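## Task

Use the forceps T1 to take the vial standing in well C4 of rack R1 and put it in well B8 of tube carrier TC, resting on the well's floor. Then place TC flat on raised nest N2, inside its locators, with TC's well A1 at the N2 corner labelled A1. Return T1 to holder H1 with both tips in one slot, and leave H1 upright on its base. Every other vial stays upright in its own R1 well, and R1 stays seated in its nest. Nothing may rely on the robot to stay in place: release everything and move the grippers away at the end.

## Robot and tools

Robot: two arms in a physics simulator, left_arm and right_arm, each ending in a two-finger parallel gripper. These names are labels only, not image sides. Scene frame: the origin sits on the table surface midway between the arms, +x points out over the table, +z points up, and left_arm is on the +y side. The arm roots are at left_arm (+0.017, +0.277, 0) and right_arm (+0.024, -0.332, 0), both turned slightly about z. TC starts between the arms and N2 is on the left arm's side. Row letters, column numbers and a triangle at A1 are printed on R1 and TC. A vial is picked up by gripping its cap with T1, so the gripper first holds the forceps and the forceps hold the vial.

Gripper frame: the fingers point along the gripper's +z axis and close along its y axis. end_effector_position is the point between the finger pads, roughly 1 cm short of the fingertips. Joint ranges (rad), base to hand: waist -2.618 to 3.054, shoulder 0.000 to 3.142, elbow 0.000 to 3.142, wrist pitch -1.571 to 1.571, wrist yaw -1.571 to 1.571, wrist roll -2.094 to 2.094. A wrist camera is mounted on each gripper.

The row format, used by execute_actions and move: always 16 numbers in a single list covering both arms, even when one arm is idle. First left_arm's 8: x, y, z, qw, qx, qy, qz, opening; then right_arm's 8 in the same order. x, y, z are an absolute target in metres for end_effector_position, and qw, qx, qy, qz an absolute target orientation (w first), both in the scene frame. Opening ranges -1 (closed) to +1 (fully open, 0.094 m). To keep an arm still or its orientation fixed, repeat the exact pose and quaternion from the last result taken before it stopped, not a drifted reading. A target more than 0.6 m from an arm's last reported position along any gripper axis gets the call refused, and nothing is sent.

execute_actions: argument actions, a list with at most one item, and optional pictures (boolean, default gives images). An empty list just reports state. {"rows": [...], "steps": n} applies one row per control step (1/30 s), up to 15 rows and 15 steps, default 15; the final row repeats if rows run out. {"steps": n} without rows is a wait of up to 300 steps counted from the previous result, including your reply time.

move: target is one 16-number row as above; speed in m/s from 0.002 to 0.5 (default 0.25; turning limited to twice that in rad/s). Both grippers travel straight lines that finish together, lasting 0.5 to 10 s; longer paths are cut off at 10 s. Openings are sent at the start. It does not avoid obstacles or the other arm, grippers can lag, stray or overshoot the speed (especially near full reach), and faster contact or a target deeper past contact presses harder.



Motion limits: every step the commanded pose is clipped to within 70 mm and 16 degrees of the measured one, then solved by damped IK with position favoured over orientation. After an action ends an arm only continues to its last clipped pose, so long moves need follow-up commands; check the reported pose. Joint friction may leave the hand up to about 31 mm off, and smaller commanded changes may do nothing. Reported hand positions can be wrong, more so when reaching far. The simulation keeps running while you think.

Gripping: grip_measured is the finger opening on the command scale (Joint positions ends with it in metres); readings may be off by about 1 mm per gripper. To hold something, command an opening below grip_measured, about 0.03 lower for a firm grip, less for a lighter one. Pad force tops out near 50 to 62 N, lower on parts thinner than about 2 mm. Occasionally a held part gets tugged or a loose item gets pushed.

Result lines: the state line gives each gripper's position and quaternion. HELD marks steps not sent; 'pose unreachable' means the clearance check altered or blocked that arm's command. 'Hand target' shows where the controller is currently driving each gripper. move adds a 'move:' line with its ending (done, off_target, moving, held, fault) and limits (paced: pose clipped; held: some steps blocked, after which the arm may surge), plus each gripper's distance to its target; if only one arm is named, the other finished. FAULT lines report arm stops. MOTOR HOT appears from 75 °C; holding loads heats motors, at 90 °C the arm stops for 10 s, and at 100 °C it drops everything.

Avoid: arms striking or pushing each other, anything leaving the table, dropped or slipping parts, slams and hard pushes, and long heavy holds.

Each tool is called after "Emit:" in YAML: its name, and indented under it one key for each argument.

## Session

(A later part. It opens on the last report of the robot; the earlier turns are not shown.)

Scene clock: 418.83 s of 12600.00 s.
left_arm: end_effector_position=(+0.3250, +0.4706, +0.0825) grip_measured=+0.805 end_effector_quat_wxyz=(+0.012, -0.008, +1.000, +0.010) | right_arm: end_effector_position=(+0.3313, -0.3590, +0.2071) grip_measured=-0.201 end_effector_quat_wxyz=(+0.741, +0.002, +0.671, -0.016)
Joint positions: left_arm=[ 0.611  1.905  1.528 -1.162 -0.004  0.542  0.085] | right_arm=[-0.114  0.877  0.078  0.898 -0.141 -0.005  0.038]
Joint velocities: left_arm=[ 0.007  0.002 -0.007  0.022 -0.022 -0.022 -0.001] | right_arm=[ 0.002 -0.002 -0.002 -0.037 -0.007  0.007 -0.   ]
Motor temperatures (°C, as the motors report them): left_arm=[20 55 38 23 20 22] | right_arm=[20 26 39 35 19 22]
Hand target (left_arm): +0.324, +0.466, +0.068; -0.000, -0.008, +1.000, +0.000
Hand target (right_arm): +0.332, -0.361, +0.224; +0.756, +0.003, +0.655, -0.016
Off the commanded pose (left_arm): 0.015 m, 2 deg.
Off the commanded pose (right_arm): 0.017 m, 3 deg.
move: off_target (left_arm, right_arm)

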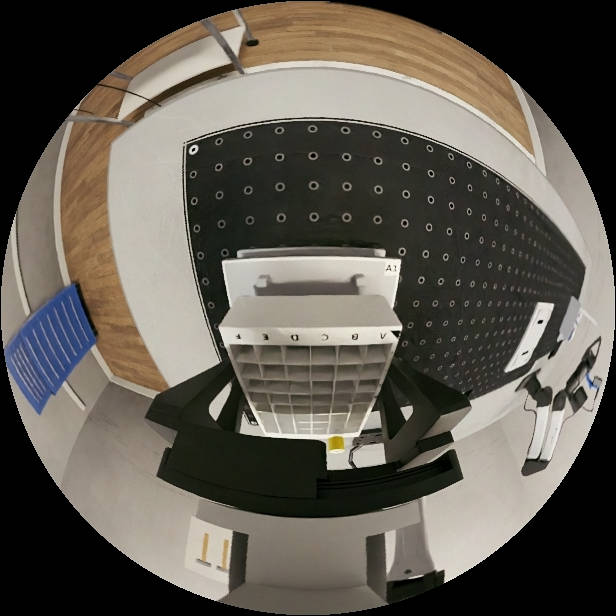

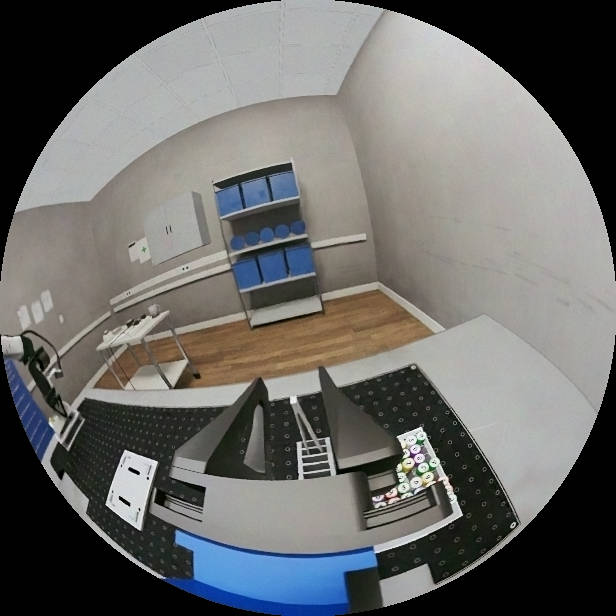

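Emit:
move:
  target: [0.3235,0.4696,0.058,-0.015,-0.009,1,-0.010,0.775,0.332,-0.361,0.224,0.756,0.004,0.655,-0.016,-0.2]
  speed: 0.008

Emit:
zoom_image:
  camera: "cam_left_wrist"
  region: [200,200,420,420]

Scene clock: 425.37 s of 12600.00 s.
left_arm: end_effector_position=(+0.3244, +0.4703, +0.0646) grip_measured=+0.805 end_effector_quat_wxyz=(-0.008, -0.007, +1.000, -0.002) | right_arm: end_effector_position=(+0.3313, -0.3590, +0.2071) grip_measured=-0.201 end_effector_quat_wxyz=(+0.741, +0.002, +0.671, -0.016)
Joint positions: left_arm=[ 0.611  1.958  1.528 -1.157 -0.004  0.544  0.085] | right_arm=[-0.114  0.877  0.078  0.898 -0.141 -0.005  0.038]
Joint velocities: left_arm=[ 0.007 -0.007  0.007  0.022 -0.022 -0.051 -0.001] | right_arm=[-0.002 -0.012 -0.022  0.066 -0.051  0.007 -0.001]
Motor temperatures (°C, as the motors report them): left_arm=[20 54 38 23 20 22] | right_arm=[20 26 39 35 19 22]
Hand target (left_arm): +0.324, +0.470, +0.058; -0.015, -0.009, +1.000, -0.010
Hand target (right_arm): +0.332, -0.361, +0.224; +0.756, +0.003, +0.655, -0.016
Off the commanded pose (left_arm): 0.007 m, 1 deg.
Off the commanded pose (right_arm): 0.017 m, 3 deg.
move: off_target (right_arm)

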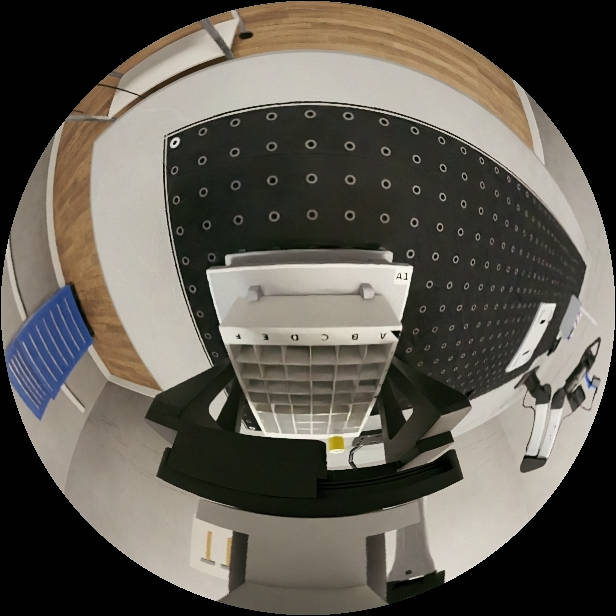

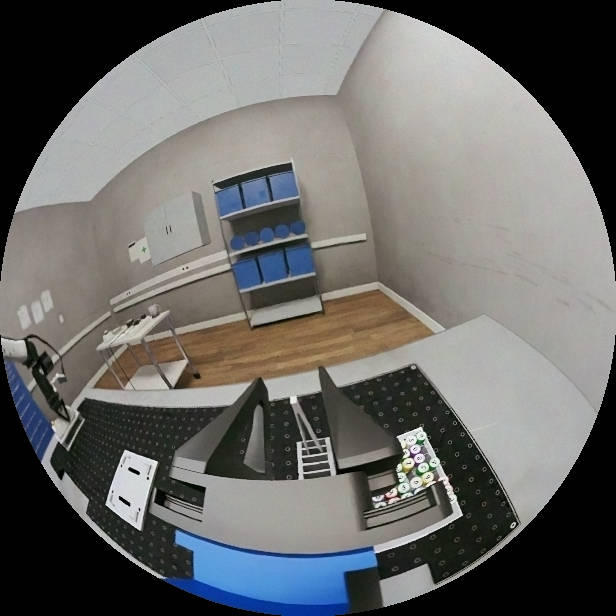

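Region (200, 200, 420, 420) of cam_left_wrist's 616x616 image, scaled by 2.291, with more detail than that image has.

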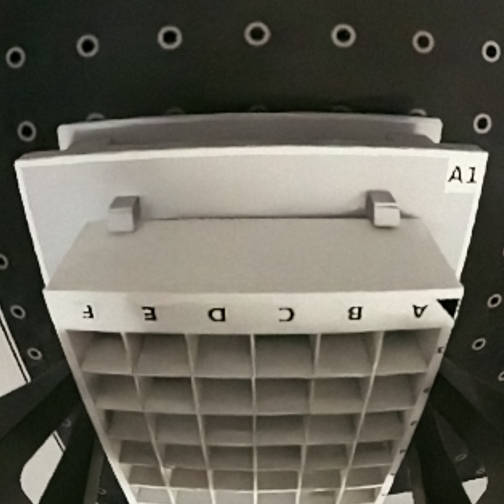

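Seated. Open, then lift.

Emit:
move:
  target: [0.3244,0.4703,0.0646,-0.008,-0.007,1,-0.002,1,0.332,-0.361,0.224,0.756,0.004,0.655,-0.016,-0.2]
  speed: 0.01

Emit:
move:
  target: [0.324,0.470,0.16,0,-0.007,1,0,1,0.332,-0.361,0.224,0.756,0.004,0.655,-0.016,-0.2]
  speed: 0.03

Emit:
zoom_image:
  camera: "cam_left_wrist"
  region: [210,200,410,400]

Scene clock: 429.90 s of 12600.00 s.
left_arm: end_effector_position=(+0.3244, +0.4703, +0.0646) grip_measured=+1.000 end_effector_quat_wxyz=(-0.008, -0.007, +1.000, -0.002) | right_arm: end_effector_position=(+0.3313, -0.3589, +0.2071) grip_measured=-0.201 end_effector_quat_wxyz=(+0.741, +0.002, +0.671, -0.016)
Joint positions: left_arm=[ 0.611  1.958  1.528 -1.157 -0.004  0.544  0.094] | right_arm=[-0.114  0.877  0.078  0.898 -0.142 -0.005  0.038]
Joint velocities: left_arm=[-0.012 -0.017 -0.017 -0.022 -0.037 -0.037  0.   ] | right_arm=[ 0.012  0.017 -0.012 -0.007 -0.022 -0.022  0.   ]
Motor temperatures (°C, as the motors report them): left_arm=[20 55 38 23 20 22] | right_arm=[20 26 39 35 19 22]
Hand target (left_arm): +0.324, +0.470, +0.065; -0.008, -0.007, +1.000, -0.002
Hand target (right_arm): +0.332, -0.361, +0.224; +0.756, +0.003, +0.655, -0.016
Off the commanded pose (left_arm): 0.000 m, 0 deg.
Off the commanded pose (right_arm): 0.017 m, 3 deg.
move: off_target (right_arm)

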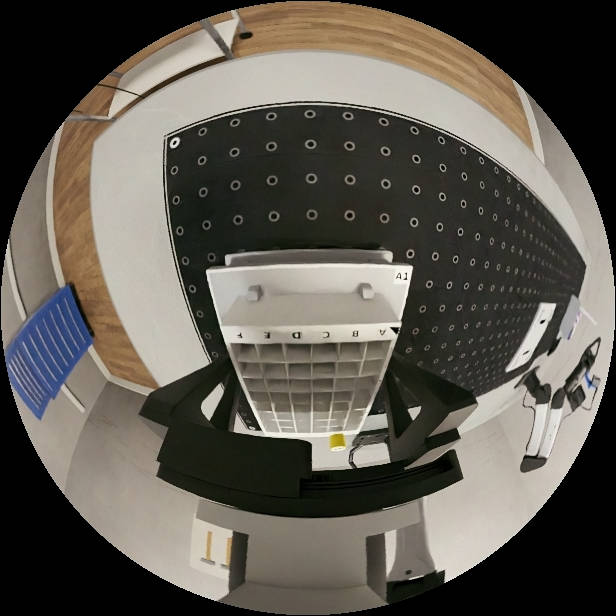

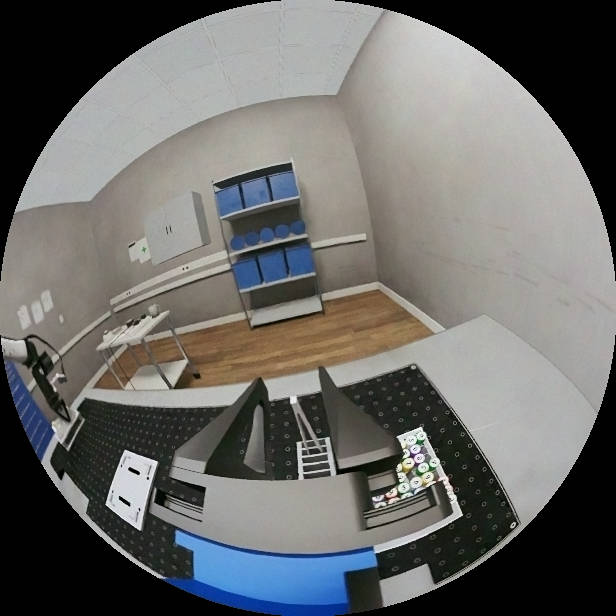

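Scene clock: 433.47 s of 12600.00 s.
left_arm: end_effector_position=(+0.3252, +0.4708, +0.1520) grip_measured=+1.000 end_effector_quat_wxyz=(-0.003, -0.007, +1.000, +0.001) | right_arm: end_effector_position=(+0.3313, -0.3589, +0.2071) grip_measured=-0.201 end_effector_quat_wxyz=(+0.741, +0.002, +0.671, -0.016)
Joint positions: left_arm=[ 0.611  1.944  1.858 -1.489 -0.004  0.544  0.094] | right_arm=[-0.114  0.877  0.078  0.898 -0.142 -0.005  0.038]
Joint velocities: left_arm=[-0.007  0.017  0.017  0.007 -0.007 -0.022  0.   ] | right_arm=[ 0.007  0.002 -0.012  0.051  0.007 -0.081 -0.   ]
Motor temperatures (°C, as the motors report them): left_arm=[20 56 38 23 20 22] | right_arm=[20 26 39 35 19 22]
Hand target (left_arm): +0.324, +0.470, +0.160; +0.000, -0.007, +1.000, +0.000
Hand target (right_arm): +0.332, -0.361, +0.224; +0.756, +0.003, +0.655, -0.016
Off the commanded pose (left_arm): 0.008 m, 0 deg.
Off the commanded pose (right_arm): 0.017 m, 3 deg.
move: off_target (right_arm)

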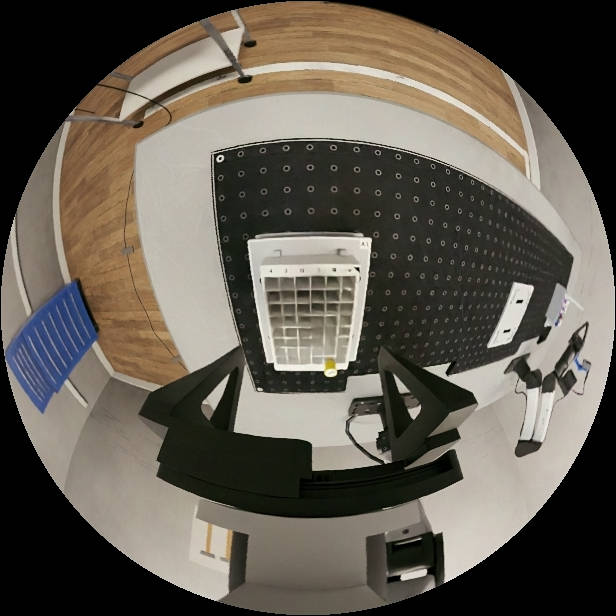

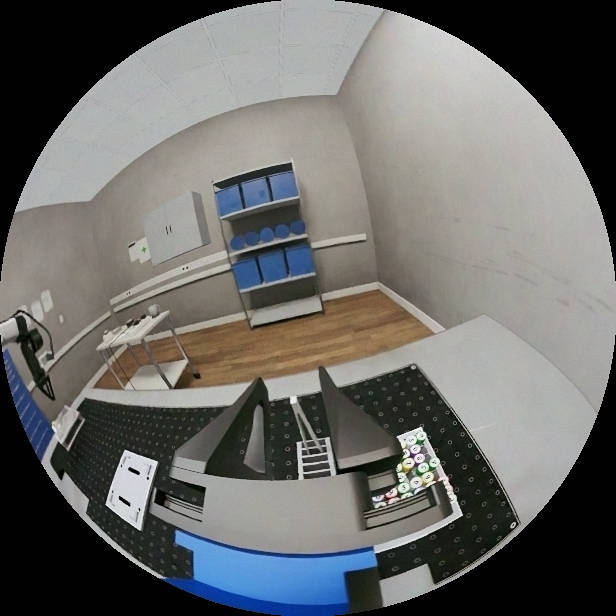

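Region (210, 200, 410, 400) of cam_left_wrist's 616x616 image, scaled by 2.520, with more detail than that image has.

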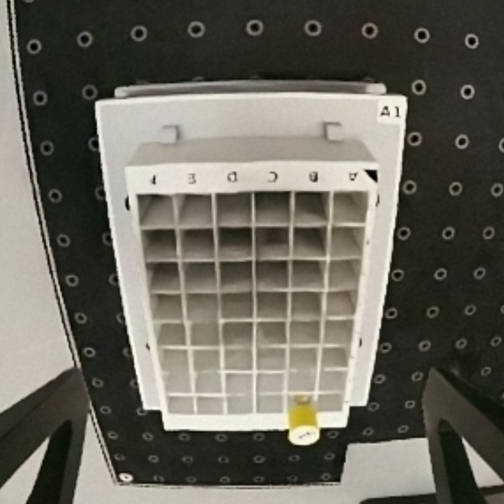

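Emit:
move:
  target: [0.2,0.47,0.15,0,-0.007,1,0,1,0.332,-0.361,0.224,0.756,0.004,0.655,-0.016,-0.2]
  speed: 0.06

Emit:
zoom_image:
  camera: "cam_left_wrist"
  region: [210,130,410,330]

Scene clock: 437.70 s of 12600.00 s.
left_arm: end_effector_position=(+0.2031, +0.4675, +0.1514) grip_measured=+1.000 end_effector_quat_wxyz=(-0.006, -0.007, +1.000, -0.003) | right_arm: end_effector_position=(+0.3313, -0.3589, +0.2071) grip_measured=-0.201 end_effector_quat_wxyz=(+0.741, +0.002, +0.671, -0.016)
Joint positions: left_arm=[ 0.845  1.563  1.401 -1.421 -0.004  0.778  0.094] | right_arm=[-0.114  0.877  0.078  0.898 -0.142 -0.005  0.038]
Joint velocities: left_arm=[ 0.002  0.007  0.007  0.051 -0.066 -0.081  0.   ] | right_arm=[-0.002 -0.007  0.007 -0.007  0.037 -0.007 -0.001]
Motor temperatures (°C, as the motors report them): left_arm=[20 56 38 23 20 22] | right_arm=[20 26 39 36 19 22]
Hand target (left_arm): +0.200, +0.467, +0.148; -0.002, -0.007, +1.000, -0.001
Hand target (right_arm): +0.332, -0.361, +0.224; +0.756, +0.003, +0.655, -0.016
Off the commanded pose (left_arm): 0.004 m, 1 deg.
Off the commanded pose (right_arm): 0.017 m, 3 deg.
move: off_target (right_arm)

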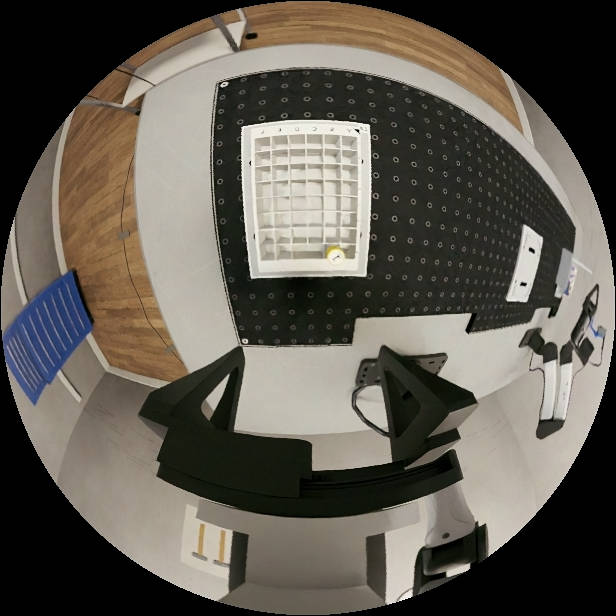

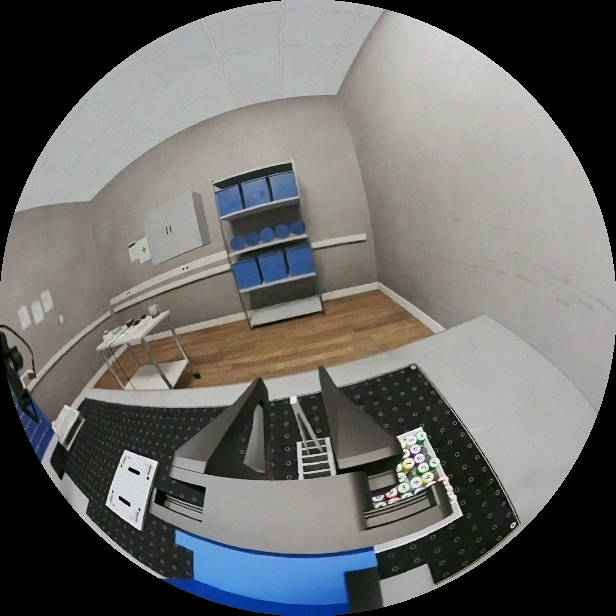

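Region (210, 130, 410, 330) of cam_left_wrist's 616x616 image, scaled by 2.520, with more detail than that image has.

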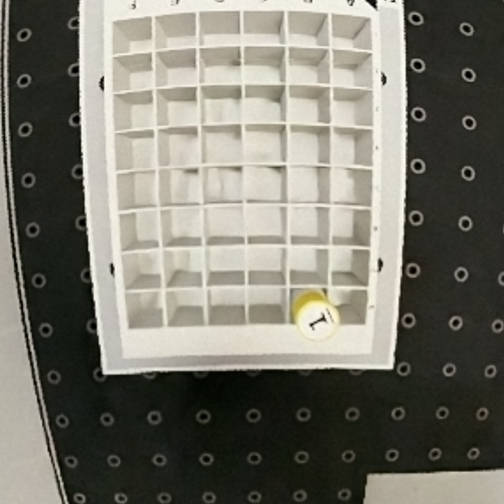

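Need a bit further back.

Emit:
move:
  target: [0.13,0.47,0.13,0.1,-0.007,0.995,0,1,0.332,-0.361,0.224,0.756,0.004,0.655,-0.016,-0.2]
  speed: 0.06

Emit:
zoom_image:
  camera: "cam_left_wrist"
  region: [210,100,410,300]

Scene clock: 441.23 s of 12600.00 s.
left_arm: end_effector_position=(+0.1326, +0.4689, +0.1317) grip_measured=+1.000 end_effector_quat_wxyz=(+0.093, -0.007, +0.996, -0.007) | right_arm: end_effector_position=(+0.3313, -0.3589, +0.2071) grip_measured=-0.201 end_effector_quat_wxyz=(+0.741, +0.002, +0.671, -0.016)
Joint positions: left_arm=[ 1.213  1.32   1.101 -1.288  0.175  1.14   0.094] | right_arm=[-0.114  0.877  0.078  0.898 -0.142 -0.005  0.038]
Joint velocities: left_arm=[-0.012 -0.012 -0.017  0.022  0.081 -0.037  0.   ] | right_arm=[-0.002 -0.012  0.012 -0.022 -0.037 -0.081 -0.   ]
Motor temperatures (°C, as the motors report them): left_arm=[20 55 38 23 20 22] | right_arm=[20 26 40 36 19 22]
Hand target (left_arm): +0.130, +0.468, +0.128; +0.097, -0.008, +0.995, -0.003
Hand target (right_arm): +0.332, -0.361, +0.224; +0.756, +0.003, +0.655, -0.016
Off the commanded pose (left_arm): 0.003 m, 1 deg.
Off the commanded pose (right_arm): 0.017 m, 3 deg.
move: off_target (right_arm)

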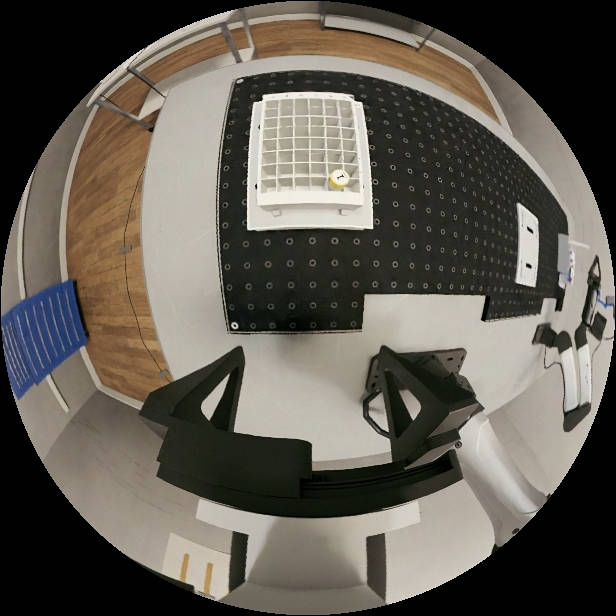

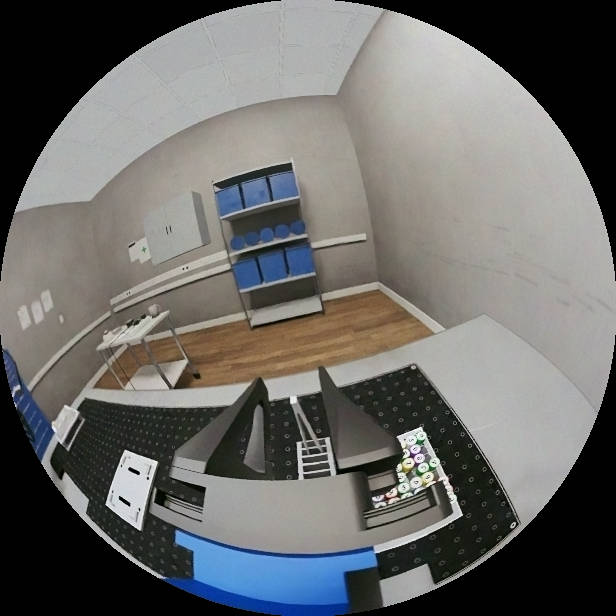

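Region (210, 100, 410, 300) of cam_left_wrist's 616x616 image, scaled by 2.520, with more detail than that image has.

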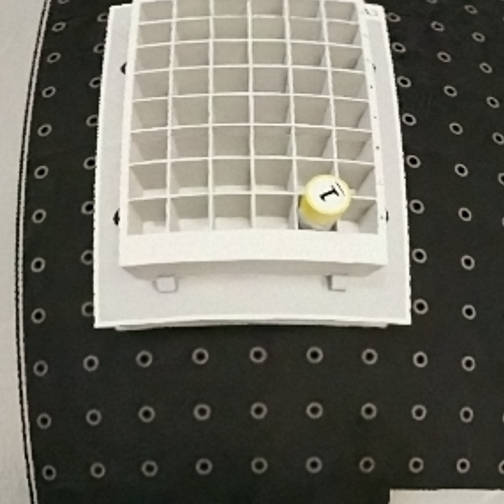

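Emit:
finished_scene:
  scene: 2

The scene is finished: the task was done.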